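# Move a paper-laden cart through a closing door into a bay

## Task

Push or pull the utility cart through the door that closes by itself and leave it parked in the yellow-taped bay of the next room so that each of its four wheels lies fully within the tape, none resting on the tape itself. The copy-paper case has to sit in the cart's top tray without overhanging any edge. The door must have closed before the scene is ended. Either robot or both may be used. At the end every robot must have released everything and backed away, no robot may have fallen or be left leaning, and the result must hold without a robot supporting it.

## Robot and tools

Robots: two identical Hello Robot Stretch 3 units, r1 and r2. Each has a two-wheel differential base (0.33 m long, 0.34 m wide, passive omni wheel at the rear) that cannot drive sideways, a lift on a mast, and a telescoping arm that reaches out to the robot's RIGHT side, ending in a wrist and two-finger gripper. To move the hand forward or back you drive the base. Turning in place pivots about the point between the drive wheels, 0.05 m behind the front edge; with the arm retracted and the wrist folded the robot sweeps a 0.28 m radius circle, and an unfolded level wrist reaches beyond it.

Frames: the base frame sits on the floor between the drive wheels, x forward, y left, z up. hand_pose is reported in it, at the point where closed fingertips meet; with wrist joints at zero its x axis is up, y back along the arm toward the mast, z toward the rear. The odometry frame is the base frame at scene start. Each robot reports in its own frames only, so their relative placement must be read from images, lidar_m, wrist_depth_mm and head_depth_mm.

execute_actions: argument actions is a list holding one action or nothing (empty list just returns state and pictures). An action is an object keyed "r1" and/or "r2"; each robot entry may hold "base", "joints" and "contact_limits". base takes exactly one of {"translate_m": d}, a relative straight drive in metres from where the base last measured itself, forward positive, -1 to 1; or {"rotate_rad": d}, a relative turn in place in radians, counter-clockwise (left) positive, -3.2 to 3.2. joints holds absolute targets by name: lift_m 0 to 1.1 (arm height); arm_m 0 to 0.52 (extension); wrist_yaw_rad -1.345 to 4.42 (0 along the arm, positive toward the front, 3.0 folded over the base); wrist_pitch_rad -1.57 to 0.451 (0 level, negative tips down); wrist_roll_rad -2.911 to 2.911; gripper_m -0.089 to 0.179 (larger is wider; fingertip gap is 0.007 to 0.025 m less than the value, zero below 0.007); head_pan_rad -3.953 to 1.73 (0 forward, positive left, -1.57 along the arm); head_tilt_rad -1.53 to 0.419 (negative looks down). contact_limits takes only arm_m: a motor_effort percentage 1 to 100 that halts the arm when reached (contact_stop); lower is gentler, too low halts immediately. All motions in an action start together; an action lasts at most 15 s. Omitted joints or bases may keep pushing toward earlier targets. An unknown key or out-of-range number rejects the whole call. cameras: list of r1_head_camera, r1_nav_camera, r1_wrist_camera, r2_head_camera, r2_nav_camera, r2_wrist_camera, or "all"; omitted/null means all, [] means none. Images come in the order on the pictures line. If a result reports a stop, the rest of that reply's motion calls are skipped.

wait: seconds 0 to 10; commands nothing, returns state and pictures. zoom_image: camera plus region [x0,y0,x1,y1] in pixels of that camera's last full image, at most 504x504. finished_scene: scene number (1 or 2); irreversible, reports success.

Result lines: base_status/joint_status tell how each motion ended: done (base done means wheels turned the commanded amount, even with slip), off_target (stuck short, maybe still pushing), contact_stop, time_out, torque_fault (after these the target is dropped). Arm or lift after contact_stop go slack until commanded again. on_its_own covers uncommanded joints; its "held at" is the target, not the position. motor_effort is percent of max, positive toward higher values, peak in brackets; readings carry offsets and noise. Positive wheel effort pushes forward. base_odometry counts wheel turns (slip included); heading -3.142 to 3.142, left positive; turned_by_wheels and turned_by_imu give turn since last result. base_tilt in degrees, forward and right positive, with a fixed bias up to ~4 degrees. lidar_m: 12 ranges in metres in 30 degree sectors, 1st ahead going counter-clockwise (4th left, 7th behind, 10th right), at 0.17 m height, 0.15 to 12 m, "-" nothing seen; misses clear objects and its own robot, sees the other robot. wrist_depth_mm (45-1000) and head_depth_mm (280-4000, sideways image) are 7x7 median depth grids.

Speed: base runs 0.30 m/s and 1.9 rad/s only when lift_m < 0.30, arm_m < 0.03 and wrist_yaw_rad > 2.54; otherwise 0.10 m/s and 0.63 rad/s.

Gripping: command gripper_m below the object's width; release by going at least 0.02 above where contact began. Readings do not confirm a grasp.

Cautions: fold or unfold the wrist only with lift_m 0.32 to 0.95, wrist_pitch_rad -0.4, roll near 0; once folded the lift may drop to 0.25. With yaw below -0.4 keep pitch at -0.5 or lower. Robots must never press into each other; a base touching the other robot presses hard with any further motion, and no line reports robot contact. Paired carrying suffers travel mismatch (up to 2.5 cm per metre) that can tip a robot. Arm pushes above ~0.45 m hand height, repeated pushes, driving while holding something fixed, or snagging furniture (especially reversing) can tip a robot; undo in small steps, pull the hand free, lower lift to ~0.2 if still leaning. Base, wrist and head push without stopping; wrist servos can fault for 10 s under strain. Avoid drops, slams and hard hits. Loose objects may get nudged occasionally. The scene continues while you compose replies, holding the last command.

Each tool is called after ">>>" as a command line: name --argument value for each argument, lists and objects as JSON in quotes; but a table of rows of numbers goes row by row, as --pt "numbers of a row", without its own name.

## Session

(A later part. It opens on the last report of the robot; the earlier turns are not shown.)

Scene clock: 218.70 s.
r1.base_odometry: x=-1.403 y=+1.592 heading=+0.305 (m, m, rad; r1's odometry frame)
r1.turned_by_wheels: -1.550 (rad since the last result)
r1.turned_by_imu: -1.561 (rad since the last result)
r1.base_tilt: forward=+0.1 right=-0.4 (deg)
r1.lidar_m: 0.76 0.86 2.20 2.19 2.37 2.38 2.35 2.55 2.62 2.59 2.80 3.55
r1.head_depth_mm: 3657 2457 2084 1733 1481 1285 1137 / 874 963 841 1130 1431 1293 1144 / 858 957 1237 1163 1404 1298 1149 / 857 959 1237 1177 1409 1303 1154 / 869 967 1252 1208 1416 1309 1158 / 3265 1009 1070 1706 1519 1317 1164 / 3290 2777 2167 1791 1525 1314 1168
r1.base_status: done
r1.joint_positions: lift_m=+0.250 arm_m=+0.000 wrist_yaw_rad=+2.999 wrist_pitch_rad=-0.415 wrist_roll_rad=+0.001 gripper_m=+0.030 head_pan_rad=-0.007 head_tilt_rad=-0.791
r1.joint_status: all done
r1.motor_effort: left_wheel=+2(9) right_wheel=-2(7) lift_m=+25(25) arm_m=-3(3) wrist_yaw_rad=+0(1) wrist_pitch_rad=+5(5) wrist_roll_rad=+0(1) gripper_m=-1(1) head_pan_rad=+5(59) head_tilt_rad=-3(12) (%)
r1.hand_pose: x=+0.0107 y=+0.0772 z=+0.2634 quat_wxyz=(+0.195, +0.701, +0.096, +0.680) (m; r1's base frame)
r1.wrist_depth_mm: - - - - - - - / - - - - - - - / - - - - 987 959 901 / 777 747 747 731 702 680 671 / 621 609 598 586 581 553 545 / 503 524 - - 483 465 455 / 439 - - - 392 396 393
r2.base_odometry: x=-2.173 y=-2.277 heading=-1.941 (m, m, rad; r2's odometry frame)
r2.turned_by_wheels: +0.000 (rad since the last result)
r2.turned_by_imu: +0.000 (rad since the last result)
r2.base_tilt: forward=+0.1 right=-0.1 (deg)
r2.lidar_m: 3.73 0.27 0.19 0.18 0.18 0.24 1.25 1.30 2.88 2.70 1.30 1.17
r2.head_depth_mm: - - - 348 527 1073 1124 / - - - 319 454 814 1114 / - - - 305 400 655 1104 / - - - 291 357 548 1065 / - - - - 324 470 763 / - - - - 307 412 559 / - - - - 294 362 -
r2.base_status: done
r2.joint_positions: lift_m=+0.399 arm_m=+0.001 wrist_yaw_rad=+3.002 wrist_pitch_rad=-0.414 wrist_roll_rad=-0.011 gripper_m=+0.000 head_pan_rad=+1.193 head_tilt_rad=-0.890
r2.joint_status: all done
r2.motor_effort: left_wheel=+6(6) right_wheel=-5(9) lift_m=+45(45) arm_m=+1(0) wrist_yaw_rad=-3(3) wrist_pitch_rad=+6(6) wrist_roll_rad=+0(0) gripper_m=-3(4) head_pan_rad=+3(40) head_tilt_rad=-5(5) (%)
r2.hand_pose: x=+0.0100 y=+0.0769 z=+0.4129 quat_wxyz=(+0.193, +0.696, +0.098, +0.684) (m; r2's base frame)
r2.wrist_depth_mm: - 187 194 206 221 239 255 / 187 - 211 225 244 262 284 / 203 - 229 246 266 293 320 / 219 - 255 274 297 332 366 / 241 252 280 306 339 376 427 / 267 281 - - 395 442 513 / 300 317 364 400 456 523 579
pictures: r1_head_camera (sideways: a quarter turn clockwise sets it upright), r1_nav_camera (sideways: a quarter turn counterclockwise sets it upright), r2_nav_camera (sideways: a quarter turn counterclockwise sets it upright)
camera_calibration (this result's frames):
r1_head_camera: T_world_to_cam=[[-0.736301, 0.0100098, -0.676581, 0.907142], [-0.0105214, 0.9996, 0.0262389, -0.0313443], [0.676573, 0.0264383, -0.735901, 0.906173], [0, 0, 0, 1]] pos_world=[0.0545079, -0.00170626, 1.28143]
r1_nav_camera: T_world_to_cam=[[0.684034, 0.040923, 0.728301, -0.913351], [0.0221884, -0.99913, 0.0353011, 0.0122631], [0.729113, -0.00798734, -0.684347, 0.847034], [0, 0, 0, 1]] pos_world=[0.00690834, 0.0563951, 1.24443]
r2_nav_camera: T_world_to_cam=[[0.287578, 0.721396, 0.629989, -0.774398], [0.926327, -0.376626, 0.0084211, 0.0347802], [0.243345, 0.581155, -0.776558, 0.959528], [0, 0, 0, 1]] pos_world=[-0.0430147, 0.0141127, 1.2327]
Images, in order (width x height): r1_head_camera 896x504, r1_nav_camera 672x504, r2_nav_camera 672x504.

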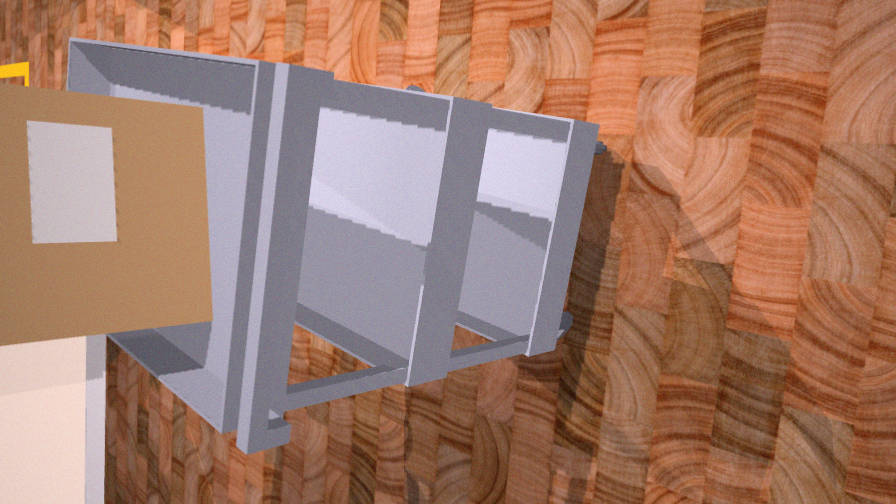

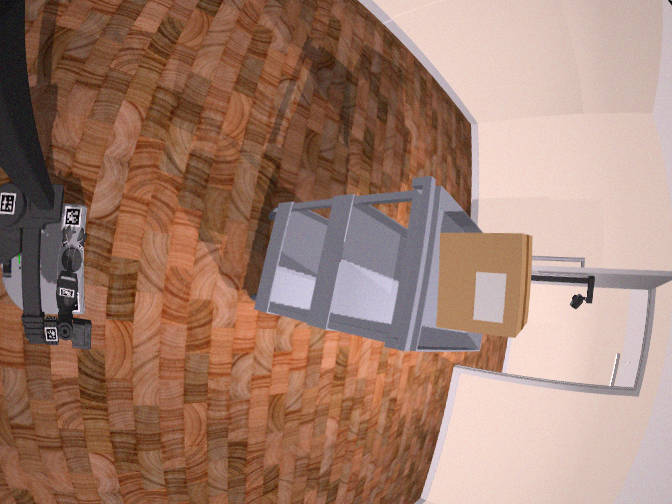

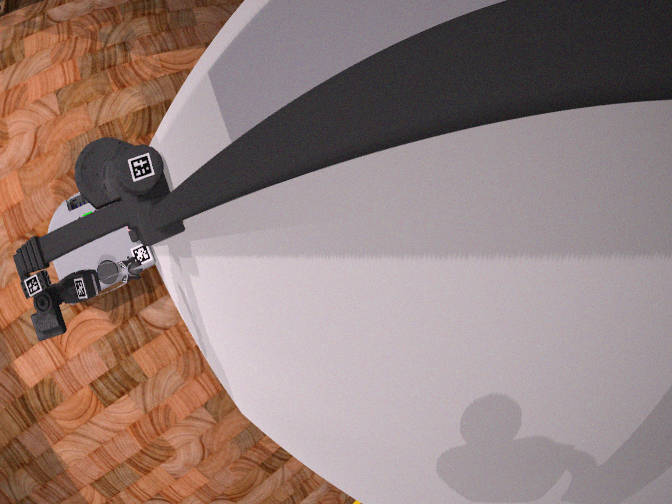

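>>> execute_actions --actions '[{"r1":{"base":{"rotate_rad":0.4},"joints":{"lift_m":0.69}}}]' --cameras '[]'

>>> execute_actions --actions '[{"r1":{"base":{"translate_m":0.36},"joints":{"wrist_yaw_rad":1.57,"gripper_m":0.1}}}]' --cameras '[]'

>>> execute_actions --actions '[{"r1":{"base":{"rotate_rad":-0.4},"joints":{"wrist_pitch_rad":0.0,"wrist_roll_rad":1.57}}}]' --cameras '["r1_head_camera","r1_wrist_camera"]'

Scene clock: 224.43 s.
r1.base_odometry: x=-1.403 y=+1.592 heading=+0.705 (m, m, rad; r1's odometry frame)
r1.turned_by_wheels: +0.400 (rad since the last result)
r1.turned_by_imu: +0.404 (rad since the last result)
r1.base_tilt: forward=+0.1 right=-0.4 (deg)
r1.lidar_m: 0.81 2.27 2.18 2.26 2.45 2.36 2.45 2.69 2.59 2.68 3.63 0.76
r1.head_depth_mm: 3050 937 1212 1126 1339 1282 1134 / 3239 962 1238 1191 1392 1294 1145 / 3374 2687 2042 1669 1463 1297 1153 / 3422 2714 2146 1759 1504 1305 1156 / 3241 2728 2141 1757 1515 1311 1158 / 2876 2725 2155 1786 1520 1316 1160 / 2552 2666 2167 1792 1518 1322 1163
r1.base_status: done
r1.joint_positions: lift_m=+0.690 arm_m=+0.000 wrist_yaw_rad=+2.999 wrist_pitch_rad=-0.416 wrist_roll_rad=+0.001 gripper_m=+0.030 head_pan_rad=-0.007 head_tilt_rad=-0.791
r1.joint_status: all done
r1.motor_effort: left_wheel=-2(6) right_wheel=+2(8) lift_m=+31(31) arm_m=-3(3) wrist_yaw_rad=+0(1) wrist_pitch_rad=+5(5) wrist_roll_rad=+0(0) gripper_m=-1(0) head_pan_rad=+5(6) head_tilt_rad=-3(3) (%)
r1.hand_pose: x=+0.0107 y=+0.0772 z=+0.7031 quat_wxyz=(+0.195, +0.701, +0.096, +0.679) (m; r1's base frame)
r1.wrist_depth_mm: - - - - - - - / - - - - - - - / - - - - - - - / - - - - - - - / - - - - - - - / - - - - - - - / 938 902 - 865 844 855 843
r2.base_odometry: x=-2.173 y=-2.277 heading=-1.941 (m, m, rad; r2's odometry frame)
r2.turned_by_wheels: +0.000 (rad since the last result)
r2.turned_by_imu: +0.001 (rad since the last result)
r2.base_tilt: forward=+0.2 right=-0.1 (deg)
r2.lidar_m: 3.76 0.27 0.19 0.18 0.18 0.24 1.25 1.31 2.89 2.70 1.30 1.17
r2.head_depth_mm: - - - 348 526 1076 1113 / - - - 319 454 814 1110 / - - - 305 400 654 1098 / - - - 291 357 547 1064 / - - - - 324 470 761 / - - - - 308 412 559 / - - - - 294 362 -
r2.base_status: not commanded
r2.joint_positions: lift_m=+0.399 arm_m=+0.001 wrist_yaw_rad=+3.002 wrist_pitch_rad=-0.414 wrist_roll_rad=-0.011 gripper_m=+0.000 head_pan_rad=+1.193 head_tilt_rad=-0.890
r2.joint_status: not commanded
r2.motor_effort: left_wheel=+6(5) right_wheel=-5(5) lift_m=+46(45) arm_m=+1(1) wrist_yaw_rad=-4(4) wrist_pitch_rad=+6(6) wrist_roll_rad=+0(0) gripper_m=-3(4) head_pan_rad=+3(3) head_tilt_rad=-5(4) (%)
r2.hand_pose: x=+0.0100 y=+0.0769 z=+0.4129 quat_wxyz=(+0.193, +0.696, +0.098, +0.684) (m; r2's base frame)
r2.wrist_depth_mm: - 188 195 208 220 236 255 / 188 - 211 224 243 262 287 / 203 - 228 249 267 291 316 / 220 - 252 274 298 328 366 / 241 255 281 304 336 373 428 / 266 281 - - 389 438 510 / 300 319 361 399 461 533 560
pictures: none
No camera images: the call's "cameras" was empty. Leave "cameras" out to get every camera's image.

Scene clock: 229.50 s.
r1.base_odometry: x=-1.129 y=+1.825 heading=+0.705 (m, m, rad; r1's odometry frame)
r1.turned_by_wheels: +0.000 (rad since the last result)
r1.turned_by_imu: +0.000 (rad since the last result)
r1.base_tilt: forward=+0.1 right=-0.4 (deg)
r1.lidar_m: 0.50 2.08 2.01 2.09 2.78 2.67 2.76 2.87 2.77 2.87 0.47 0.46
r1.head_depth_mm: 2842 2650 769 590 935 1080 1098 / 3000 2652 2114 617 899 1145 1128 / 3128 2678 2129 1716 1494 1276 1145 / 3265 2700 2132 1767 1495 1301 1159 / 2976 2715 2146 1780 1504 1303 1163 / 2619 2705 2177 1774 1513 1311 1165 / 2350 2485 2195 1786 1522 1317 1171
r1.base_status: done
r1.joint_positions: lift_m=+0.690 arm_m=+0.000 wrist_yaw_rad=+1.572 wrist_pitch_rad=-0.416 wrist_roll_rad=+0.001 gripper_m=+0.100 head_pan_rad=-0.007 head_tilt_rad=-0.791
r1.joint_status: all done
r1.motor_effort: left_wheel=-2(2) right_wheel=+1(6) lift_m=+31(31) arm_m=-3(3) wrist_yaw_rad=-1(3) wrist_pitch_rad=+5(5) wrist_roll_rad=+0(0) gripper_m=+0(87) head_pan_rad=+4(4) head_tilt_rad=-4(3) (%)
r1.hand_pose: x=+0.2033 y=-0.1451 z=+0.7031 quat_wxyz=(+0.592, +0.593, -0.386, +0.386) (m; r1's base frame)
r1.wrist_depth_mm: - - - 352 297 249 221 / - - - - - - - / - - - - 833 780 748 / - - - 612 634 635 602 / - - - 543 456 517 481 / - - - 845 784 354 414 / 920 881 894 762 693 674 321
r2.base_odometry: x=-2.173 y=-2.277 heading=-1.941 (m, m, rad; r2's odometry frame)
r2.turned_by_wheels: +0.000 (rad since the last result)
r2.turned_by_imu: +0.001 (rad since the last result)
r2.base_tilt: forward=+0.2 right=-0.1 (deg)
r2.lidar_m: 3.74 0.27 0.19 0.18 0.18 0.24 1.25 1.30 2.89 2.69 1.29 1.17
r2.head_depth_mm: - - - 347 526 1075 1115 / - - - 319 454 814 1114 / - - - 305 400 652 1097 / - - - 291 357 547 1063 / - - - - 324 471 765 / - - - - 308 412 557 / - - - - 294 361 -
r2.base_status: not commanded
r2.joint_positions: lift_m=+0.399 arm_m=+0.001 wrist_yaw_rad=+3.002 wrist_pitch_rad=-0.414 wrist_roll_rad=-0.011 gripper_m=+0.000 head_pan_rad=+1.193 head_tilt_rad=-0.890
r2.joint_status: not commanded
r2.motor_effort: left_wheel=+6(6) right_wheel=-5(5) lift_m=+46(46) arm_m=+1(1) wrist_yaw_rad=-3(3) wrist_pitch_rad=+6(6) wrist_roll_rad=+0(0) gripper_m=-3(3) head_pan_rad=+3(3) head_tilt_rad=-5(5) (%)
r2.hand_pose: x=+0.0100 y=+0.0769 z=+0.4129 quat_wxyz=(+0.193, +0.696, +0.098, +0.684) (m; r2's base frame)
r2.wrist_depth_mm: - 187 195 207 222 237 256 / 187 - 211 224 244 262 283 / 204 - 229 246 266 290 317 / 221 - 253 272 297 328 362 / 242 254 281 301 333 376 426 / 266 283 - - 391 443 514 / 302 320 364 397 457 537 547
pictures: none
No camera images: the call's "cameras" was empty. Leave "cameras" out to get every camera's image.

Scene clock: 231.10 s.
r1.base_odometry: x=-1.129 y=+1.825 heading=+0.305 (m, m, rad; r1's odometry frame)
r1.turned_by_wheels: -0.400 (rad since the last result)
r1.turned_by_imu: -0.404 (rad since the last result)
r1.base_tilt: forward=+0.0 right=-0.4 (deg)
r1.lidar_m: 0.46 2.55 2.02 2.01 2.17 2.70 2.66 2.89 2.80 2.76 2.99 0.46
r1.head_depth_mm: 598 629 735 589 917 1070 1122 / 605 628 734 601 940 1121 1146 / 612 627 732 597 946 1148 1145 / 2812 2420 791 618 948 1196 1157 / 2885 2720 2075 630 1444 1291 1157 / 2928 2757 2173 1783 1514 1315 1161 / 3011 2795 2165 1791 1517 1322 1167
r1.base_status: done
r1.joint_positions: lift_m=+0.690 arm_m=+0.000 wrist_yaw_rad=+1.571 wrist_pitch_rad=-0.023 wrist_roll_rad=+1.566 gripper_m=+0.100 head_pan_rad=-0.007 head_tilt_rad=-0.791
r1.joint_status: all done
r1.motor_effort: left_wheel=+2(5) right_wheel=-2(3) lift_m=+31(31) arm_m=-3(3) wrist_yaw_rad=-1(2) wrist_pitch_rad=+8(8) wrist_roll_rad=+3(5) gripper_m=+0(0) head_pan_rad=+5(5) head_tilt_rad=-3(3) (%)
r1.hand_pose: x=+0.2343 y=-0.1452 z=+0.7984 quat_wxyz=(+0.010, +0.707, -0.707, -0.006) (m; r1's base frame)
r1.wrist_depth_mm: - - - 311 318 458 312 / - - 581 332 955 559 336 / - - 586 347 - 579 350 / - - 604 370 - 579 382 / - - 604 400 - 565 413 / - - - 425 - 431 820 / - - - 460 496 487 845
r2.base_odometry: x=-2.173 y=-2.277 heading=-1.941 (m, m, rad; r2's odometry frame)
r2.turned_by_wheels: +0.000 (rad since the last result)
r2.turned_by_imu: +0.000 (rad since the last result)
r2.base_tilt: forward=+0.1 right=-0.1 (deg)
r2.lidar_m: 3.74 0.27 0.19 0.18 0.18 0.24 1.25 1.30 2.89 2.70 1.30 1.17
r2.head_depth_mm: - - - 348 526 1075 1117 / - - - 319 454 813 1114 / - - - 305 400 655 1097 / - - - 291 357 547 1067 / - - - - 324 470 762 / - - - - 308 412 559 / - - - - 294 362 -
r2.base_status: not commanded
r2.joint_positions: lift_m=+0.399 arm_m=+0.001 wrist_yaw_rad=+3.002 wrist_pitch_rad=-0.414 wrist_roll_rad=-0.011 gripper_m=+0.000 head_pan_rad=+1.193 head_tilt_rad=-0.890
r2.joint_status: not commanded
r2.motor_effort: left_wheel=+5(6) right_wheel=-5(5) lift_m=+45(46) arm_m=+1(1) wrist_yaw_rad=-3(3) wrist_pitch_rad=+6(6) wrist_roll_rad=+0(0) gripper_m=-4(4) head_pan_rad=+1(3) head_tilt_rad=-4(4) (%)
r2.hand_pose: x=+0.0100 y=+0.0769 z=+0.4129 quat_wxyz=(+0.193, +0.696, +0.098, +0.684) (m; r2's base frame)
r2.wrist_depth_mm: - 188 196 207 220 238 255 / 187 - 211 224 243 262 285 / 203 - 230 247 266 292 316 / 220 - 255 272 298 327 361 / 243 254 279 302 342 379 432 / 268 283 - - 390 446 516 / 301 319 365 400 456 529 568
pictures: r1_head_camera (sideways: a quarter turn clockwise sets it upright), r1_wrist_camera
camera_calibration (this result's frames):
r1_head_camera: T_world_to_cam=[[-0.736309, 0.00988729, -0.676573, 0.907133], [-0.0106875, 0.999599, 0.0262391, -0.0313435], [0.676561, 0.026551, -0.735908, 0.906181], [0, 0, 0, 1]] pos_world=[0.0545079, -0.00169819, 1.28143]
r1_wrist_camera: T_world_to_cam=[[0.00590391, 0.0484158, -0.99881, 0.813337], [-0.181675, 0.982257, 0.0465395, 0.185372], [0.983341, 0.181184, 0.0145951, -0.0483837], [0, 0, 0, 1]] pos_world=[0.0764533, -0.212695, 0.804449]
Images, in order (width x height): r1_head_camera 896x504, r1_wrist_camera 644x364.

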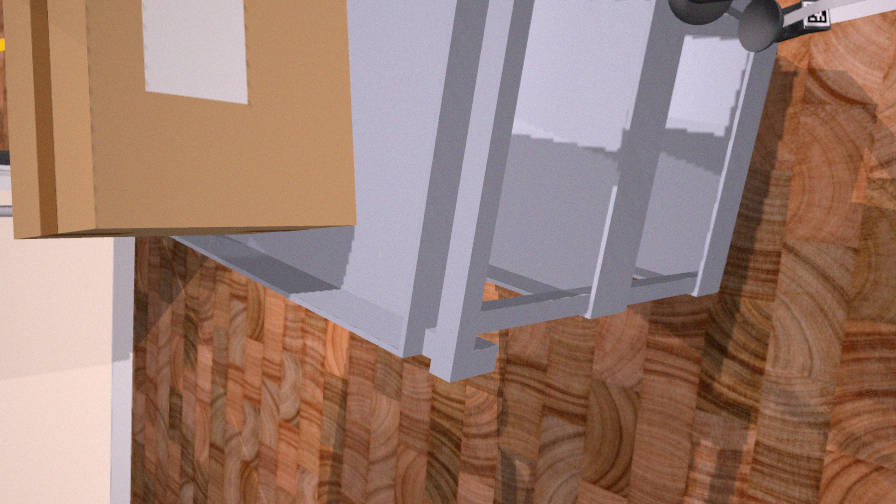

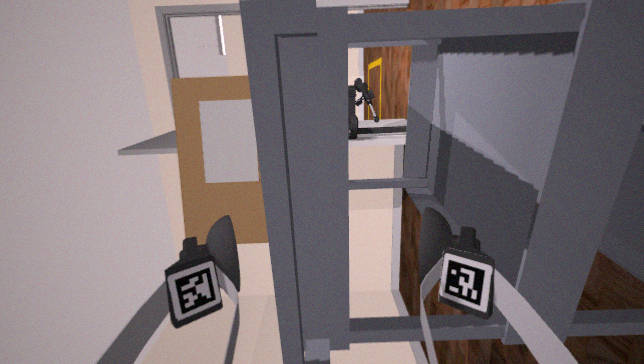

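>>> execute_actions --actions '[{"r1":{"base":{"translate_m":0.08},"joints":{"lift_m":0.74,"gripper_m":0.14,"head_tilt_rad":-1.0,"head_pan_rad":-0.25}}}]' --cameras '["r1_head_camera","r1_wrist_camera"]'

Scene clock: 234.00 s.
r1.base_odometry: x=-1.053 y=+1.849 heading=+0.305 (m, m, rad; r1's odometry frame)
r1.turned_by_wheels: +0.000 (rad since the last result)
r1.turned_by_imu: +0.000 (rad since the last result)
r1.base_tilt: forward=+0.0 right=-0.4 (deg)
r1.lidar_m: 0.39 0.44 2.02 2.00 2.16 2.78 2.75 2.97 2.81 2.77 0.46 0.39
r1.head_depth_mm: 631 711 631 503 1290 1190 1060 / 568 684 636 699 1122 1213 1120 / 554 661 639 894 1127 1210 1127 / 537 638 644 904 1133 1222 1120 / 522 618 646 905 1074 1226 1123 / 525 722 651 686 1315 1232 1125 / 2365 1956 630 570 1369 1232 1128
r1.base_status: done
r1.joint_positions: lift_m=+0.740 arm_m=+0.000 wrist_yaw_rad=+1.571 wrist_pitch_rad=-0.021 wrist_roll_rad=+1.566 gripper_m=+0.140 head_pan_rad=-0.243 head_tilt_rad=-0.988
r1.joint_status: all done
r1.motor_effort: left_wheel=+2(7) right_wheel=-2(2) lift_m=+30(31) arm_m=-3(3) wrist_yaw_rad=-1(1) wrist_pitch_rad=+7(8) wrist_roll_rad=+2(2) gripper_m=+0(91) head_pan_rad=-5(35) head_tilt_rad=-5(20) (%)
r1.hand_pose: x=+0.2343 y=-0.1452 z=+0.8488 quat_wxyz=(+0.010, +0.707, -0.707, -0.006) (m; r1's base frame)
r1.wrist_depth_mm: - - - 235 240 620 434 / - - 504 250 258 656 435 / - - 510 267 272 664 444 / - - 515 286 928 673 450 / - - 517 311 - 592 451 / - - - 337 - - 448 / - - - 367 - - 367
r2.base_odometry: x=-2.173 y=-2.277 heading=-1.941 (m, m, rad; r2's odometry frame)
r2.turned_by_wheels: +0.000 (rad since the last result)
r2.turned_by_imu: +0.001 (rad since the last result)
r2.base_tilt: forward=+0.1 right=-0.2 (deg)
r2.lidar_m: 3.74 0.27 0.19 0.18 0.18 0.24 1.25 1.30 2.89 2.70 1.29 1.17
r2.head_depth_mm: - - - 348 526 1075 1115 / - - - 319 454 815 1115 / - - - 305 401 655 1091 / - - - 291 358 548 1066 / - - - - 324 470 761 / - - - - 307 413 559 / - - - - 294 362 -
r2.base_status: not commanded
r2.joint_positions: lift_m=+0.399 arm_m=+0.001 wrist_yaw_rad=+3.002 wrist_pitch_rad=-0.414 wrist_roll_rad=-0.011 gripper_m=+0.000 head_pan_rad=+1.193 head_tilt_rad=-0.890
r2.joint_status: not commanded
r2.motor_effort: left_wheel=+6(6) right_wheel=-5(5) lift_m=+45(45) arm_m=+1(1) wrist_yaw_rad=-2(3) wrist_pitch_rad=+6(6) wrist_roll_rad=+0(0) gripper_m=-4(3) head_pan_rad=+3(3) head_tilt_rad=-5(5) (%)
r2.hand_pose: x=+0.0100 y=+0.0769 z=+0.4129 quat_wxyz=(+0.193, +0.696, +0.098, +0.684) (m; r2's base frame)
r2.wrist_depth_mm: - 188 195 208 221 237 256 / 187 - 209 225 240 261 282 / 203 - 229 247 267 290 318 / 221 - 253 276 298 329 363 / 242 253 280 306 337 374 421 / 266 283 - - 390 442 516 / 300 324 367 400 460 526 556
pictures: r1_head_camera (sideways: a quarter turn clockwise sets it upright), r1_wrist_camera
camera_calibration (this result's frames):
r1_head_camera: T_world_to_cam=[[-0.828346, 0.210275, -0.519257, 0.702732], [0.22872, 0.973055, 0.0291747, -0.0366186], [0.5114, -0.094598, -0.85412, 1.06088], [0, 0, 0, 1]] pos_world=[0.0479445, -0.0117774, 1.27209]
r1_wrist_camera: T_world_to_cam=[[0.00728699, 0.0486522, -0.998789, 0.863333], [-0.181735, 0.982246, 0.0465205, 0.183064], [0.98332, 0.181176, 0.0159994, -0.0503481], [0, 0, 0, 1]] pos_world=[0.0764864, -0.212695, 0.854577]
Images, in order (width x height): r1_head_camera 896x504, r1_wrist_camera 644x364.

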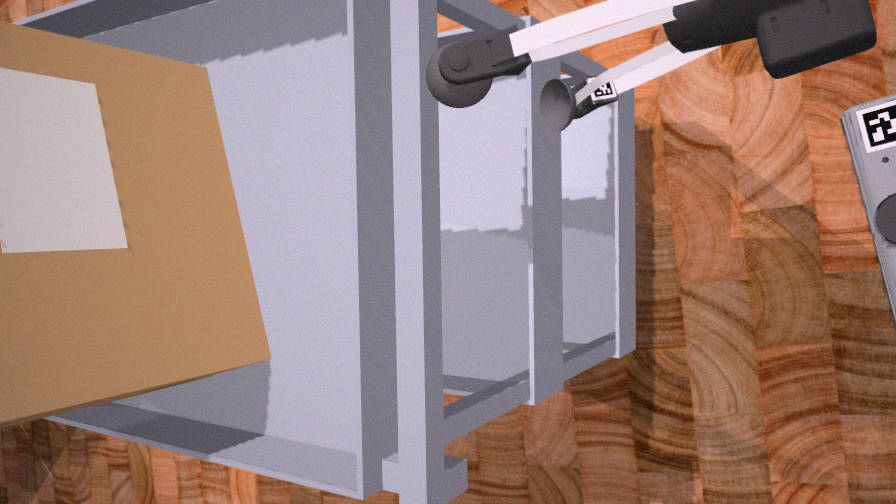

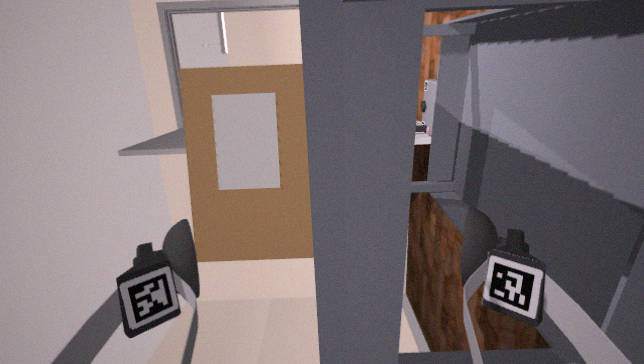

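>>> execute_actions --actions '[{"r1":{"base":{"translate_m":0.06},"joints":{"lift_m":0.725,"gripper_m":0.175}}}]' --cameras '["r1_head_camera","r1_wrist_camera"]'

Scene clock: 236.43 s.
r1.base_odometry: x=-0.995 y=+1.867 heading=+0.305 (m, m, rad; r1's odometry frame)
r1.turned_by_wheels: +0.000 (rad since the last result)
r1.turned_by_imu: +0.000 (rad since the last result)
r1.base_tilt: forward=+0.1 right=-0.4 (deg)
r1.lidar_m: 0.33 0.37 2.02 1.99 2.15 2.85 2.81 3.04 2.82 2.78 0.39 0.33
r1.head_depth_mm: 521 662 631 506 826 1195 - / 504 605 636 507 866 1179 1115 / 490 586 639 508 870 1183 1124 / 475 564 632 509 876 1187 1130 / 462 546 627 509 880 1197 1118 / 465 685 650 510 897 1229 1127 / 2370 2003 632 511 1347 1234 1126
r1.base_status: done
r1.joint_positions: lift_m=+0.725 arm_m=+0.000 wrist_yaw_rad=+1.571 wrist_pitch_rad=-0.021 wrist_roll_rad=+1.566 gripper_m=+0.175 head_pan_rad=-0.243 head_tilt_rad=-0.988
r1.joint_status: all done
r1.motor_effort: left_wheel=+2(5) right_wheel=-2(5) lift_m=+24(25) arm_m=-3(3) wrist_yaw_rad=-1(1) wrist_pitch_rad=+7(7) wrist_roll_rad=+2(2) gripper_m=+1(90) head_pan_rad=-4(5) head_tilt_rad=-5(5) (%)
r1.hand_pose: x=+0.2343 y=-0.1452 z=+0.8340 quat_wxyz=(+0.010, +0.707, -0.707, -0.006) (m; r1's base frame)
r1.wrist_depth_mm: - - - 181 185 580 418 / - - 434 191 198 629 416 / - - 442 203 213 629 421 / - - 449 160 229 656 434 / - - 461 172 - 692 419 / - - - 250 - - 392 / - - - 271 - - 420
r2.base_odometry: x=-2.173 y=-2.277 heading=-1.941 (m, m, rad; r2's odometry frame)
r2.turned_by_wheels: +0.000 (rad since the last result)
r2.turned_by_imu: +0.001 (rad since the last result)
r2.base_tilt: forward=+0.2 right=-0.1 (deg)
r2.lidar_m: 3.74 0.27 0.19 0.18 0.18 0.24 1.25 1.30 2.89 2.70 1.30 1.17
r2.head_depth_mm: - - - 348 525 1074 1119 / - - - 319 455 816 1113 / - - - 305 399 655 1095 / - - - 291 357 549 1060 / - - - - 323 471 762 / - - - - 308 413 559 / - - - - 294 362 -
r2.base_status: not commanded
r2.joint_positions: lift_m=+0.399 arm_m=+0.001 wrist_yaw_rad=+3.002 wrist_pitch_rad=-0.414 wrist_roll_rad=-0.011 gripper_m=+0.000 head_pan_rad=+1.193 head_tilt_rad=-0.890
r2.joint_status: not commanded
r2.motor_effort: left_wheel=+6(6) right_wheel=-5(5) lift_m=+45(46) arm_m=+0(0) wrist_yaw_rad=-3(3) wrist_pitch_rad=+6(6) wrist_roll_rad=+0(0) gripper_m=-3(3) head_pan_rad=+3(3) head_tilt_rad=-5(5) (%)
r2.hand_pose: x=+0.0100 y=+0.0769 z=+0.4129 quat_wxyz=(+0.193, +0.696, +0.098, +0.684) (m; r2's base frame)
r2.wrist_depth_mm: - 188 195 208 222 238 256 / 187 - 210 224 242 262 285 / 205 - 231 246 268 290 319 / 221 - 254 274 298 329 365 / 241 253 281 302 338 381 421 / 268 284 - - 387 450 515 / 304 324 372 401 457 535 563
pictures: r1_head_camera (sideways: a quarter turn clockwise sets it upright), r1_wrist_camera
camera_calibration (this result's frames):
r1_head_camera: T_world_to_cam=[[-0.828385, 0.21031, -0.51918, 0.702633], [0.228751, 0.973048, 0.0291757, -0.0366202], [0.511323, -0.0945942, -0.854167, 1.06095], [0, 0, 0, 1]] pos_world=[0.0479415, -0.011778, 1.27209]
r1_wrist_camera: T_world_to_cam=[[0.00736564, 0.0486751, -0.998788, 0.848598], [-0.181738, 0.982245, 0.0465287, 0.183744], [0.983319, 0.181175, 0.016081, -0.0501825], [0, 0, 0, 1]] pos_world=[0.0764882, -0.212695, 0.839826]
Images, in order (width x height): r1_head_camera 896x504, r1_wrist_camera 644x364.

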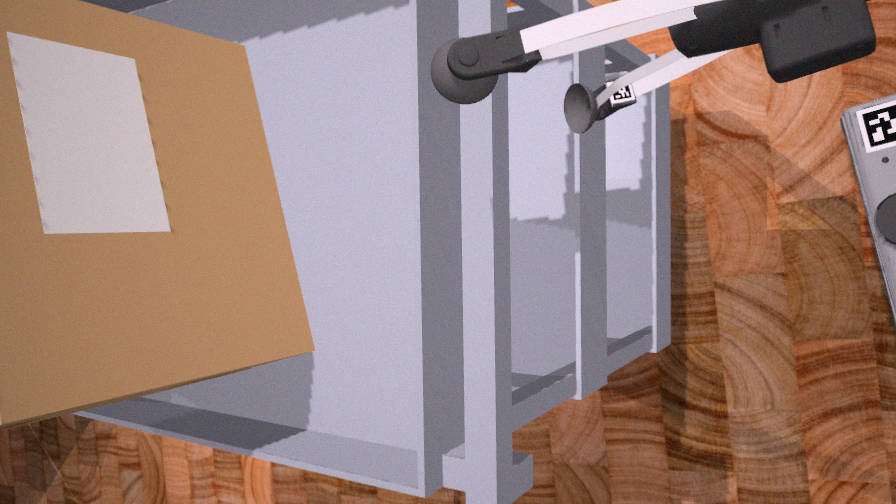

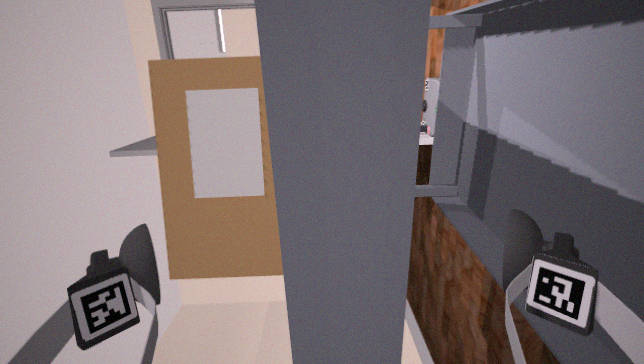

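>>> execute_actions --actions '[{"r1":{"base":{"translate_m":0.07},"joints":{"lift_m":0.718}}}]' --cameras '["r1_head_camera","r1_wrist_camera"]'

Scene clock: 238.87 s.
r1.base_odometry: x=-0.929 y=+1.888 heading=+0.306 (m, m, rad; r1's odometry frame)
r1.turned_by_wheels: +0.000 (rad since the last result)
r1.turned_by_imu: +0.000 (rad since the last result)
r1.base_tilt: forward=+0.1 right=-0.4 (deg)
r1.lidar_m: 0.26 0.29 2.00 1.98 2.13 2.91 2.88 3.09 2.83 2.79 0.31 0.26
r1.head_depth_mm: 442 534 621 570 482 1108 - / 428 514 611 571 483 1097 1117 / 415 495 604 565 483 1098 1126 / 405 480 590 568 485 1101 1126 / 402 464 571 572 486 1107 1115 / 403 675 638 573 487 1229 1126 / 2364 1994 1700 541 475 1238 1128
r1.base_status: done
r1.joint_positions: lift_m=+0.718 arm_m=+0.000 wrist_yaw_rad=+1.571 wrist_pitch_rad=-0.021 wrist_roll_rad=+1.566 gripper_m=+0.175 head_pan_rad=-0.243 head_tilt_rad=-0.988
r1.joint_status: all done
r1.motor_effort: left_wheel=+2(6) right_wheel=-2(3) lift_m=+24(23) arm_m=-3(3) wrist_yaw_rad=-1(1) wrist_pitch_rad=+7(7) wrist_roll_rad=+2(2) gripper_m=+0(1) head_pan_rad=-5(5) head_tilt_rad=-5(3) (%)
r1.hand_pose: x=+0.2343 y=-0.1452 z=+0.8270 quat_wxyz=(+0.010, +0.707, -0.707, -0.006) (m; r1's base frame)
r1.wrist_depth_mm: - - 68 122 122 580 407 / - 363 72 128 129 614 416 / - 371 76 136 138 626 418 / - 382 82 145 147 632 420 / - 386 89 156 158 654 413 / - 398 97 166 173 - 390 / - - - 179 189 - 409
r2.base_odometry: x=-2.173 y=-2.277 heading=-1.941 (m, m, rad; r2's odometry frame)
r2.turned_by_wheels: +0.000 (rad since the last result)
r2.turned_by_imu: +0.001 (rad since the last result)
r2.base_tilt: forward=+0.2 right=-0.1 (deg)
r2.lidar_m: 3.75 0.27 0.19 0.18 0.18 0.24 1.25 1.30 2.89 2.70 1.29 1.17
r2.head_depth_mm: - - - 348 526 1072 1113 / - - - 319 455 813 1119 / - - - 305 400 656 1098 / - - - 291 357 547 1065 / - - - - 324 470 761 / - - - - 308 412 558 / - - - - 294 361 -
r2.base_status: not commanded
r2.joint_positions: lift_m=+0.399 arm_m=+0.001 wrist_yaw_rad=+3.002 wrist_pitch_rad=-0.414 wrist_roll_rad=-0.011 gripper_m=+0.000 head_pan_rad=+1.193 head_tilt_rad=-0.890
r2.joint_status: not commanded
r2.motor_effort: left_wheel=+5(5) right_wheel=-5(5) lift_m=+45(45) arm_m=+1(0) wrist_yaw_rad=-4(4) wrist_pitch_rad=+6(6) wrist_roll_rad=+0(0) gripper_m=-4(4) head_pan_rad=+3(4) head_tilt_rad=-5(4) (%)
r2.hand_pose: x=+0.0100 y=+0.0769 z=+0.4129 quat_wxyz=(+0.193, +0.696, +0.098, +0.684) (m; r2's base frame)
r2.wrist_depth_mm: - 187 193 208 222 236 256 / 188 - 211 225 243 261 284 / 203 - 230 246 270 289 319 / 220 - 252 274 298 330 369 / 243 252 281 305 343 373 431 / 270 283 - - 393 442 508 / 303 319 362 395 465 529 552
pictures: r1_head_camera (sideways: a quarter turn clockwise sets it upright), r1_wrist_camera
camera_calibration (this result's frames):
r1_head_camera: T_world_to_cam=[[-0.828401, 0.21032, -0.519151, 0.702594], [0.22876, 0.973046, 0.0291762, -0.0366208], [0.511294, -0.0945911, -0.854185, 1.06097], [0, 0, 0, 1]] pos_world=[0.0479404, -0.0117781, 1.27208]
r1_wrist_camera: T_world_to_cam=[[0.00742485, 0.0486855, -0.998787, 0.84161], [-0.181741, 0.982245, 0.0465281, 0.18407], [0.983318, 0.181175, 0.0161412, -0.0501215], [0, 0, 0, 1]] pos_world=[0.0764896, -0.212695, 0.832834]
Images, in order (width x height): r1_head_camera 896x504, r1_wrist_camera 644x364.

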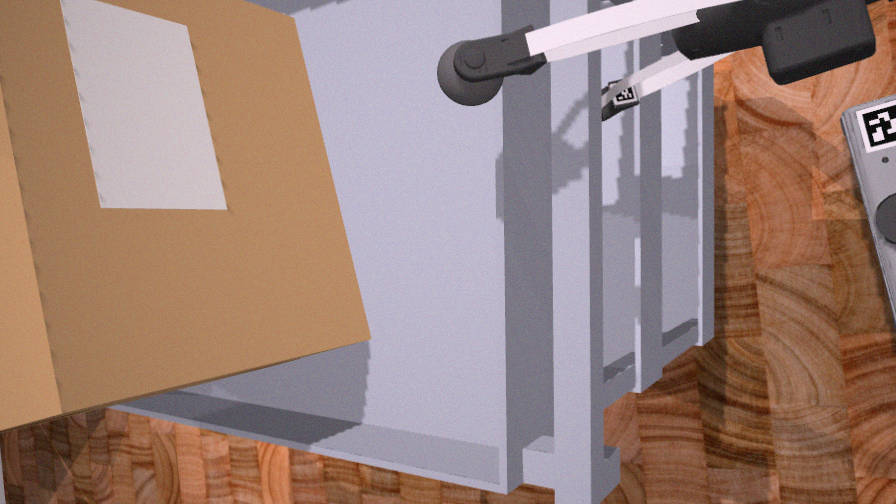

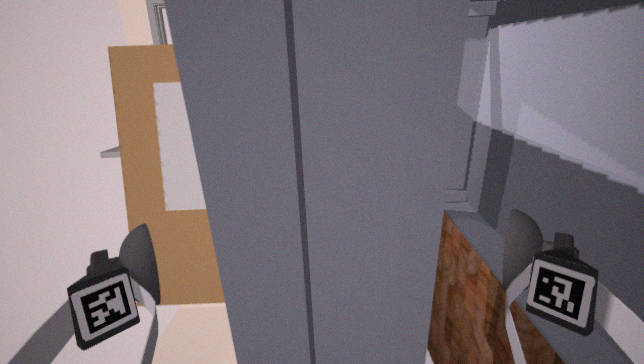

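>>> execute_actions --actions '[{"r1":{"joints":{"gripper_m":0.04}}}]' --cameras '["r1_head_camera","r1_wrist_camera"]'

Scene clock: 240.90 s.
r1.base_odometry: x=-0.929 y=+1.888 heading=+0.306 (m, m, rad; r1's odometry frame)
r1.turned_by_wheels: +0.000 (rad since the last result)
r1.turned_by_imu: +0.000 (rad since the last result)
r1.base_tilt: forward=+0.0 right=-0.4 (deg)
r1.lidar_m: 0.26 0.29 2.00 1.98 2.14 2.92 2.88 3.11 2.83 2.79 0.31 0.26
r1.head_depth_mm: 442 535 620 561 483 - - / 428 513 611 572 438 1101 1121 / 416 495 605 566 486 1102 1126 / 404 478 589 568 485 1106 1131 / 402 464 570 572 486 1108 1120 / 403 675 638 575 487 1229 1121 / 2365 1996 1697 539 476 1234 1126
r1.base_status: not commanded
r1.joint_positions: lift_m=+0.718 arm_m=+0.000 wrist_yaw_rad=+1.572 wrist_pitch_rad=-0.022 wrist_roll_rad=+1.580 gripper_m=+0.041 head_pan_rad=-0.243 head_tilt_rad=-0.988
r1.joint_status: all done
r1.motor_effort: left_wheel=+2(2) right_wheel=-3(2) lift_m=+25(25) arm_m=-3(3) wrist_yaw_rad=-2(2) wrist_pitch_rad=+7(10) wrist_roll_rad=-5(5) gripper_m=-29(100) head_pan_rad=-4(4) head_tilt_rad=-6(5) (%)
r1.hand_pose: x=+0.2343 y=-0.1448 z=+0.8269 quat_wxyz=(+0.005, +0.708, -0.707, -0.011) (m; r1's base frame)
r1.wrist_depth_mm: - - 67 121 122 605 411 / - 367 72 128 130 615 413 / - 376 76 136 138 622 418 / - 383 82 145 148 638 420 / - 392 88 156 159 588 427 / - - 94 165 171 519 423 / - - - 179 190 - 397
r2.base_odometry: x=-2.173 y=-2.277 heading=-1.941 (m, m, rad; r2's odometry frame)
r2.turned_by_wheels: +0.000 (rad since the last result)
r2.turned_by_imu: +0.000 (rad since the last result)
r2.base_tilt: forward=+0.2 right=-0.1 (deg)
r2.lidar_m: 3.75 0.27 0.19 0.18 0.18 0.24 1.25 1.30 2.89 2.69 1.29 1.17
r2.head_depth_mm: - - - 347 526 1075 1117 / - - - 319 455 815 1115 / - - - 306 399 655 1095 / - - - 291 357 548 1063 / - - - - 324 471 763 / - - - - 307 413 559 / - - - - 294 362 -
r2.base_status: not commanded
r2.joint_positions: lift_m=+0.399 arm_m=+0.001 wrist_yaw_rad=+3.002 wrist_pitch_rad=-0.414 wrist_roll_rad=-0.011 gripper_m=+0.000 head_pan_rad=+1.193 head_tilt_rad=-0.890
r2.joint_status: not commanded
r2.motor_effort: left_wheel=+5(5) right_wheel=-5(5) lift_m=+45(45) arm_m=+1(1) wrist_yaw_rad=-3(3) wrist_pitch_rad=+6(6) wrist_roll_rad=+0(0) gripper_m=-4(3) head_pan_rad=+4(2) head_tilt_rad=-5(5) (%)
r2.hand_pose: x=+0.0100 y=+0.0769 z=+0.4129 quat_wxyz=(+0.193, +0.696, +0.098, +0.684) (m; r2's base frame)
r2.wrist_depth_mm: - 188 195 207 221 237 256 / 187 - 211 226 241 261 282 / 204 - 230 246 267 291 318 / 221 - 252 275 296 326 363 / 242 252 280 303 344 376 425 / 267 283 - - 390 441 505 / 300 320 365 397 460 537 560
pictures: r1_head_camera (sideways: a quarter turn clockwise sets it upright), r1_wrist_camera
camera_calibration (this result's frames):
r1_head_camera: T_world_to_cam=[[-0.828401, 0.21032, -0.519151, 0.702594], [0.228759, 0.973046, 0.0291762, -0.0366207], [0.511294, -0.094591, -0.854184, 1.06097], [0, 0, 0, 1]] pos_world=[0.0479404, -0.0117781, 1.27208]
r1_wrist_camera: T_world_to_cam=[[0.00698897, 0.0620987, -0.998046, 0.842923], [-0.182753, 0.98134, 0.0597795, 0.172874], [0.983134, 0.181978, 0.0182073, -0.0517217], [0, 0, 0, 1]] pos_world=[0.0765515, -0.21258, 0.831883]
Images, in order (width x height): r1_head_camera 896x504, r1_wrist_camera 644x364.

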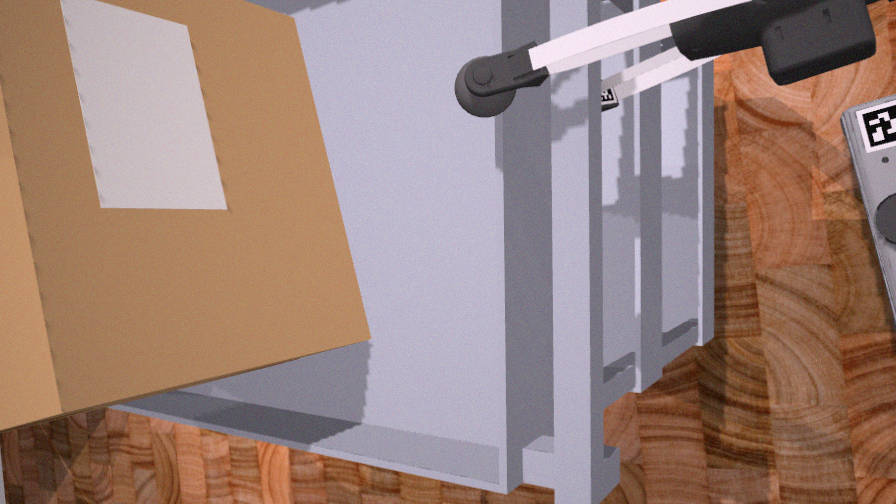

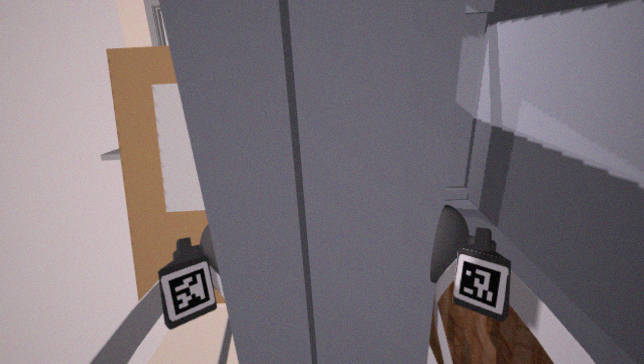

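>>> execute_actions --actions '[{"r1":{"base":{"rotate_rad":-0.53},"joints":{"head_tilt_rad":-0.75,"head_pan_rad":-0.2}}}]' --cameras '["r1_head_camera","r1_nav_camera"]'

Scene clock: 243.80 s.
r1.base_odometry: x=-0.929 y=+1.888 heading=-0.224 (m, m, rad; r1's odometry frame)
r1.turned_by_wheels: -0.530 (rad since the last result)
r1.turned_by_imu: -0.534 (rad since the last result)
r1.base_tilt: forward=+0.0 right=-0.4 (deg)
r1.lidar_m: 0.26 0.26 0.29 2.01 1.99 2.14 2.92 2.88 3.11 2.83 2.79 0.31
r1.head_depth_mm: 3158 2889 2206 1794 1517 1284 - / 3501 2884 2231 1804 535 461 1139 / 3357 2910 2224 652 587 505 996 / 3117 2944 2251 697 589 468 779 / 2916 2703 575 652 592 476 691 / 2781 502 520 592 597 513 409 / 2697 506 474 534 584 515 394
r1.base_status: done
r1.joint_positions: lift_m=+0.718 arm_m=+0.000 wrist_yaw_rad=+1.573 wrist_pitch_rad=-0.008 wrist_roll_rad=+1.578 gripper_m=+0.047 head_pan_rad=-0.207 head_tilt_rad=-0.754
r1.joint_status: all done
r1.on_its_own: gripper_m is held at +0.047, not at your +0.040, by its stall guard, which is not easing now
r1.motor_effort: left_wheel=+2(13) right_wheel=-2(10) lift_m=+24(25) arm_m=+0(3) wrist_yaw_rad=-2(47) wrist_pitch_rad=+3(10) wrist_roll_rad=-4(9) gripper_m=-2(27) head_pan_rad=+5(10) head_tilt_rad=+2(17) (%)
r1.hand_pose: x=+0.2347 y=-0.1443 z=+0.8304 quat_wxyz=(+0.001, +0.708, -0.706, -0.005) (m; r1's base frame)
r1.wrist_depth_mm: - - - - - - 991 / - - - - - - 979 / - - - - - - 959 / - - - 190 253 254 263 / - - - 241 839 659 431 / - - 482 184 - 678 436 / - - 446 177 233 634 440
r2.base_odometry: x=-2.173 y=-2.277 heading=-1.941 (m, m, rad; r2's odometry frame)
r2.turned_by_wheels: +0.000 (rad since the last result)
r2.turned_by_imu: +0.001 (rad since the last result)
r2.base_tilt: forward=+0.2 right=-0.1 (deg)
r2.lidar_m: 3.74 0.27 0.19 0.18 0.18 0.24 1.25 1.30 2.89 2.69 1.29 1.16
r2.head_depth_mm: - - - 348 527 1079 1119 / - - - 319 455 813 1117 / - - - 305 400 656 1094 / - - - 291 357 549 1065 / - - - - 324 470 764 / - - - - 308 412 557 / - - - - 294 361 -
r2.base_status: not commanded
r2.joint_positions: lift_m=+0.399 arm_m=+0.001 wrist_yaw_rad=+3.002 wrist_pitch_rad=-0.414 wrist_roll_rad=-0.011 gripper_m=+0.000 head_pan_rad=+1.193 head_tilt_rad=-0.890
r2.joint_status: not commanded
r2.motor_effort: left_wheel=+6(5) right_wheel=-5(5) lift_m=+45(45) arm_m=+1(0) wrist_yaw_rad=-3(3) wrist_pitch_rad=+6(6) wrist_roll_rad=+0(0) gripper_m=-4(3) head_pan_rad=+3(4) head_tilt_rad=-5(4) (%)
r2.hand_pose: x=+0.0100 y=+0.0769 z=+0.4129 quat_wxyz=(+0.193, +0.696, +0.098, +0.684) (m; r2's base frame)
r2.wrist_depth_mm: - 187 195 207 221 238 256 / 188 - 209 226 241 262 285 / 203 - 229 248 266 288 322 / 221 - 253 274 298 325 362 / 243 254 280 301 336 380 424 / 267 283 - - 387 443 512 / 302 325 364 398 457 543 567
pictures: r1_head_camera (sideways: a quarter turn clockwise sets it upright), r1_nav_camera (sideways: a quarter turn counterclockwise sets it upright)
camera_calibration (this result's frames):
r1_head_camera: T_world_to_cam=[[-0.694639, 0.150797, -0.703375, 0.941805], [0.187281, 0.981973, 0.02557, -0.0316813], [0.694552, -0.113967, -0.710359, 0.872845], [0, 0, 0, 1]] pos_world=[0.0539124, -0.0114353, 1.28329]
r1_nav_camera: T_world_to_cam=[[0.651691, -0.0901116, 0.753112, -0.945491], [-0.177991, -0.98336, 0.0363596, 0.0121045], [0.737304, -0.157742, -0.656886, 0.811265], [0, 0, 0, 1]] pos_world=[0.0201735, 0.0546741, 1.24453]
Images, in order (width x height): r1_head_camera 896x504, r1_nav_camera 672x504.

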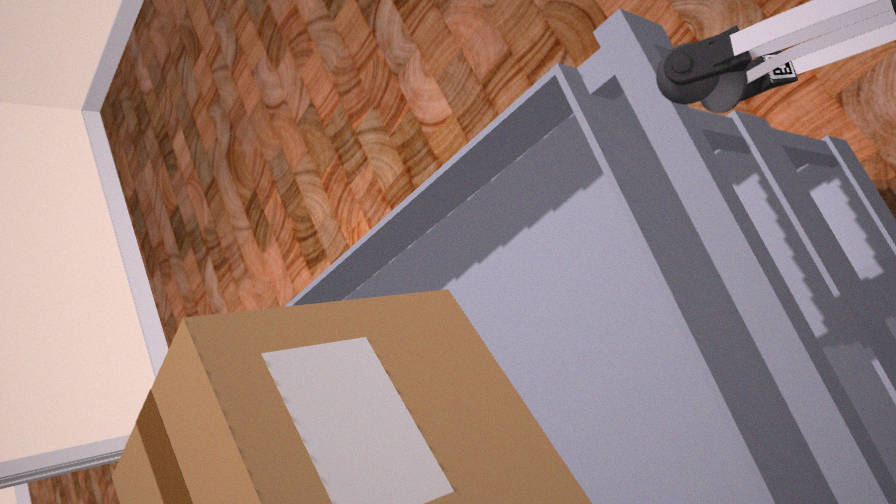

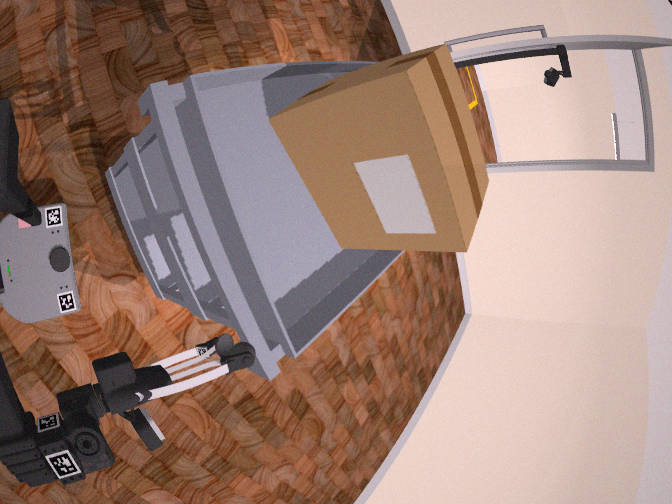

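>>> execute_actions --actions '[{"r1":{"joints":{"gripper_m":0.175}}}]' --cameras '[]'

>>> execute_actions --actions '[{"r1":{"base":{"translate_m":-0.15}}}]' --cameras '[]'

>>> execute_actions --actions '[{"r1":{"base":{"rotate_rad":1.08},"joints":{"wrist_yaw_rad":2.9,"wrist_pitch_rad":-0.02,"wrist_roll_rad":1.57,"gripper_m":0.08}}}]' --cameras '["r1_nav_camera"]'

Scene clock: 246.40 s.
r1.base_odometry: x=-0.929 y=+1.888 heading=-0.224 (m, m, rad; r1's odometry frame)
r1.turned_by_wheels: +0.000 (rad since the last result)
r1.turned_by_imu: +0.000 (rad since the last result)
r1.base_tilt: forward=+0.1 right=-0.4 (deg)
r1.lidar_m: 0.26 0.26 0.29 2.00 1.99 2.14 2.92 2.88 3.11 2.83 2.80 0.31
r1.head_depth_mm: 3204 2854 2194 1806 1515 1290 1152 / 3442 2876 2214 1806 536 730 1137 / 3328 2911 2232 651 587 503 997 / 3138 2922 2236 699 591 468 780 / 2941 2713 575 651 594 477 690 / 2771 503 519 591 594 514 408 / 2673 506 474 534 583 516 394
r1.base_status: not commanded
r1.joint_positions: lift_m=+0.718 arm_m=+0.000 wrist_yaw_rad=+1.572 wrist_pitch_rad=-0.016 wrist_roll_rad=+1.578 gripper_m=+0.175 head_pan_rad=-0.207 head_tilt_rad=-0.754
r1.joint_status: all done
r1.motor_effort: left_wheel=+2(2) right_wheel=-2(2) lift_m=+24(25) arm_m=+0(0) wrist_yaw_rad=-2(3) wrist_pitch_rad=+5(5) wrist_roll_rad=-4(4) gripper_m=-1(92) head_pan_rad=+5(5) head_tilt_rad=+2(2) (%)
r1.hand_pose: x=+0.2345 y=-0.1445 z=+0.8284 quat_wxyz=(+0.004, +0.707, -0.707, -0.008) (m; r1's base frame)
r1.wrist_depth_mm: - - - - - - 953 / - - - - - - 955 / - - - - - - 934 / - - - 189 253 256 267 / - - - 242 857 717 414 / - - 474 237 838 760 388 / - - 445 189 800 700 459
r2.base_odometry: x=-2.173 y=-2.277 heading=-1.941 (m, m, rad; r2's odometry frame)
r2.turned_by_wheels: +0.000 (rad since the last result)
r2.turned_by_imu: +0.001 (rad since the last result)
r2.base_tilt: forward=+0.1 right=-0.1 (deg)
r2.lidar_m: 3.75 0.27 0.19 0.18 0.18 0.24 1.25 1.30 2.90 2.70 1.29 1.17
r2.head_depth_mm: - - - 348 526 1073 1122 / - - - 319 454 813 1115 / - - - 306 400 653 1098 / - - - 291 357 548 1063 / - - - - 324 471 766 / - - - - 307 412 559 / - - - - 294 361 -
r2.base_status: not commanded
r2.joint_positions: lift_m=+0.399 arm_m=+0.001 wrist_yaw_rad=+3.002 wrist_pitch_rad=-0.414 wrist_roll_rad=-0.011 gripper_m=+0.000 head_pan_rad=+1.193 head_tilt_rad=-0.890
r2.joint_status: not commanded
r2.motor_effort: left_wheel=+6(5) right_wheel=-5(5) lift_m=+45(45) arm_m=+1(1) wrist_yaw_rad=-3(3) wrist_pitch_rad=+6(6) wrist_roll_rad=+0(0) gripper_m=-4(4) head_pan_rad=+4(4) head_tilt_rad=-5(5) (%)
r2.hand_pose: x=+0.0100 y=+0.0769 z=+0.4129 quat_wxyz=(+0.193, +0.696, +0.098, +0.684) (m; r2's base frame)
r2.wrist_depth_mm: - 189 193 206 222 237 254 / 187 - 210 225 243 261 285 / 203 - 230 247 267 288 320 / 221 - 255 272 297 329 363 / 240 256 278 305 337 377 425 / 266 284 - - 390 444 515 / 301 325 364 400 455 528 562
pictures: none
No camera images: the call's "cameras" was empty. Leave "cameras" out to get every camera's image.

Scene clock: 249.23 s.
r1.base_odometry: x=-1.075 y=+1.921 heading=-0.224 (m, m, rad; r1's odometry frame)
r1.turned_by_wheels: +0.000 (rad since the last result)
r1.turned_by_imu: +0.001 (rad since the last result)
r1.base_tilt: forward=+0.1 right=-0.4 (deg)
r1.lidar_m: 0.40 0.40 2.45 1.94 1.93 2.07 2.78 2.74 2.96 2.89 2.85 0.48
r1.head_depth_mm: 3296 2840 2203 1803 1522 1290 1151 / 3500 2897 2222 1803 1522 1314 1143 / 3460 2896 2224 626 847 1114 1160 / 3254 2970 812 701 916 1037 1128 / 3039 2619 767 705 570 879 1095 / 2789 611 685 708 546 848 1042 / 2690 571 623 678 537 834 930
r1.base_status: done
r1.joint_positions: lift_m=+0.718 arm_m=+0.000 wrist_yaw_rad=+1.572 wrist_pitch_rad=-0.016 wrist_roll_rad=+1.578 gripper_m=+0.175 head_pan_rad=-0.207 head_tilt_rad=-0.754
r1.joint_status: not commanded
r1.motor_effort: left_wheel=+2(3) right_wheel=-2(6) lift_m=+24(24) arm_m=+0(0) wrist_yaw_rad=-2(2) wrist_pitch_rad=+5(6) wrist_roll_rad=-4(4) gripper_m=+0(1) head_pan_rad=+5(5) head_tilt_rad=+2(1) (%)
r1.hand_pose: x=+0.2345 y=-0.1445 z=+0.8284 quat_wxyz=(+0.004, +0.707, -0.707, -0.008) (m; r1's base frame)
r1.wrist_depth_mm: - - - - - - 951 / - - - - - - 967 / - - - - - - 838 / - - - 394 - 594 389 / - - 657 391 992 704 383 / - - 602 375 991 771 375 / - - 562 371 971 710 418
r2.base_odometry: x=-2.173 y=-2.277 heading=-1.941 (m, m, rad; r2's odometry frame)
r2.turned_by_wheels: +0.000 (rad since the last result)
r2.turned_by_imu: +0.001 (rad since the last result)
r2.base_tilt: forward=+0.2 right=-0.1 (deg)
r2.lidar_m: 3.74 0.27 0.19 0.18 0.18 0.24 1.25 1.30 2.89 2.69 1.29 1.16
r2.head_depth_mm: - - - 348 526 1077 1122 / - - - 319 454 817 1117 / - - - 305 400 654 1104 / - - - 291 357 548 1062 / - - - - 324 470 763 / - - - - 307 412 559 / - - - - 294 361 -
r2.base_status: not commanded
r2.joint_positions: lift_m=+0.399 arm_m=+0.001 wrist_yaw_rad=+3.002 wrist_pitch_rad=-0.414 wrist_roll_rad=-0.011 gripper_m=+0.000 head_pan_rad=+1.193 head_tilt_rad=-0.890
r2.joint_status: not commanded
r2.motor_effort: left_wheel=+5(5) right_wheel=-5(5) lift_m=+45(46) arm_m=+1(0) wrist_yaw_rad=-4(3) wrist_pitch_rad=+6(6) wrist_roll_rad=+0(0) gripper_m=-4(3) head_pan_rad=+4(3) head_tilt_rad=-5(5) (%)
r2.hand_pose: x=+0.0100 y=+0.0769 z=+0.4129 quat_wxyz=(+0.193, +0.696, +0.098, +0.684) (m; r2's base frame)
r2.wrist_depth_mm: - 188 195 207 221 237 253 / 187 - 210 227 240 263 281 / 203 - 228 246 267 290 319 / 221 - 255 273 299 327 363 / 245 253 280 302 340 379 424 / 266 286 - - 393 437 508 / 299 321 364 401 461 526 565
pictures: none
No camera images: the call's "cameras" was empty. Leave "cameras" out to get every camera's image.

Scene clock: 251.90 s.
r1.base_odometry: x=-1.075 y=+1.921 heading=+0.856 (m, m, rad; r1's odometry frame)
r1.turned_by_wheels: +1.080 (rad since the last result)
r1.turned_by_imu: +1.093 (rad since the last result)
r1.base_tilt: forward=+0.1 right=-0.4 (deg)
r1.lidar_m: 2.39 1.94 1.92 2.10 2.77 2.74 3.00 2.88 2.85 0.47 0.40 0.40
r1.head_depth_mm: 2711 2849 2210 671 536 833 1021 / 2818 2885 2209 1812 640 847 1074 / 2979 2878 2228 1821 1531 1322 1166 / 3150 2926 2247 1837 1534 1324 1166 / 3042 2993 2273 1836 1548 1333 1172 / 2629 2728 2265 1844 1559 1337 1175 / 2349 2506 2282 1867 1569 1339 1179
r1.base_status: done
r1.joint_positions: lift_m=+0.718 arm_m=+0.000 wrist_yaw_rad=+2.898 wrist_pitch_rad=-0.036 wrist_roll_rad=+1.578 gripper_m=+0.080 head_pan_rad=-0.207 head_tilt_rad=-0.754
r1.joint_status: all done
r1.motor_effort: left_wheel=-2(6) right_wheel=+2(5) lift_m=+24(24) arm_m=+0(0) wrist_yaw_rad=+2(2) wrist_pitch_rad=+5(6) wrist_roll_rad=-4(4) gripper_m=-1(91) head_pan_rad=+5(5) head_tilt_rad=+1(1) (%)
r1.hand_pose: x=+0.0401 y=+0.1028 z=+0.8232 quat_wxyz=(+0.018, +0.992, -0.121, -0.005) (m; r1's base frame)
r1.wrist_depth_mm: - - - - - - 939 / - - - - - - 960 / - - - - - - 988 / - - - - - - 948 / - - - - - - 986 / - - - - - - 984 / - - - - - - 976
r2.base_odometry: x=-2.173 y=-2.277 heading=-1.941 (m, m, rad; r2's odometry frame)
r2.turned_by_wheels: +0.000 (rad since the last result)
r2.turned_by_imu: +0.001 (rad since the last result)
r2.base_tilt: forward=+0.2 right=-0.1 (deg)
r2.lidar_m: 3.73 0.27 0.19 0.18 0.18 0.24 1.25 1.31 2.89 2.70 1.29 1.16
r2.head_depth_mm: - - - 348 525 1072 1116 / - - - 319 455 815 1113 / - - - 306 400 656 1099 / - - - 291 357 547 1068 / - - - - 323 471 763 / - - - - 308 412 559 / - - - - 294 362 -
r2.base_status: not commanded
r2.joint_positions: lift_m=+0.399 arm_m=+0.001 wrist_yaw_rad=+3.002 wrist_pitch_rad=-0.414 wrist_roll_rad=-0.011 gripper_m=+0.000 head_pan_rad=+1.193 head_tilt_rad=-0.890
r2.joint_status: not commanded
r2.motor_effort: left_wheel=+6(6) right_wheel=-5(5) lift_m=+46(46) arm_m=+2(1) wrist_yaw_rad=-3(3) wrist_pitch_rad=+6(6) wrist_roll_rad=+0(0) gripper_m=-3(4) head_pan_rad=+3(4) head_tilt_rad=-5(5) (%)
r2.hand_pose: x=+0.0100 y=+0.0769 z=+0.4129 quat_wxyz=(+0.193, +0.696, +0.098, +0.684) (m; r2's base frame)
r2.wrist_depth_mm: - 188 193 207 221 236 256 / 187 - 211 224 242 261 283 / 202 - 230 245 268 291 320 / 220 - 254 273 302 330 364 / 242 253 278 301 340 380 427 / 266 283 - - 389 443 508 / 302 322 366 396 462 535 568
pictures: r1_nav_camera (sideways: a quarter turn counterclockwise sets it upright)
camera_calibration (this result's frames):
r1_nav_camera: T_world_to_cam=[[0.651691, -0.0901117, 0.753112, -0.945491], [-0.177991, -0.98336, 0.0363596, 0.0121045], [0.737304, -0.157742, -0.656886, 0.811265], [0, 0, 0, 1]] pos_world=[0.0201735, 0.0546741, 1.24453]
Images, in order (width x height): r1_nav_camera 672x504.

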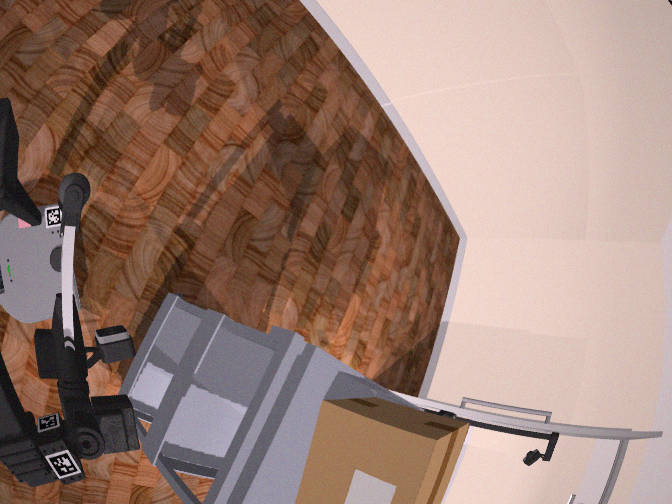

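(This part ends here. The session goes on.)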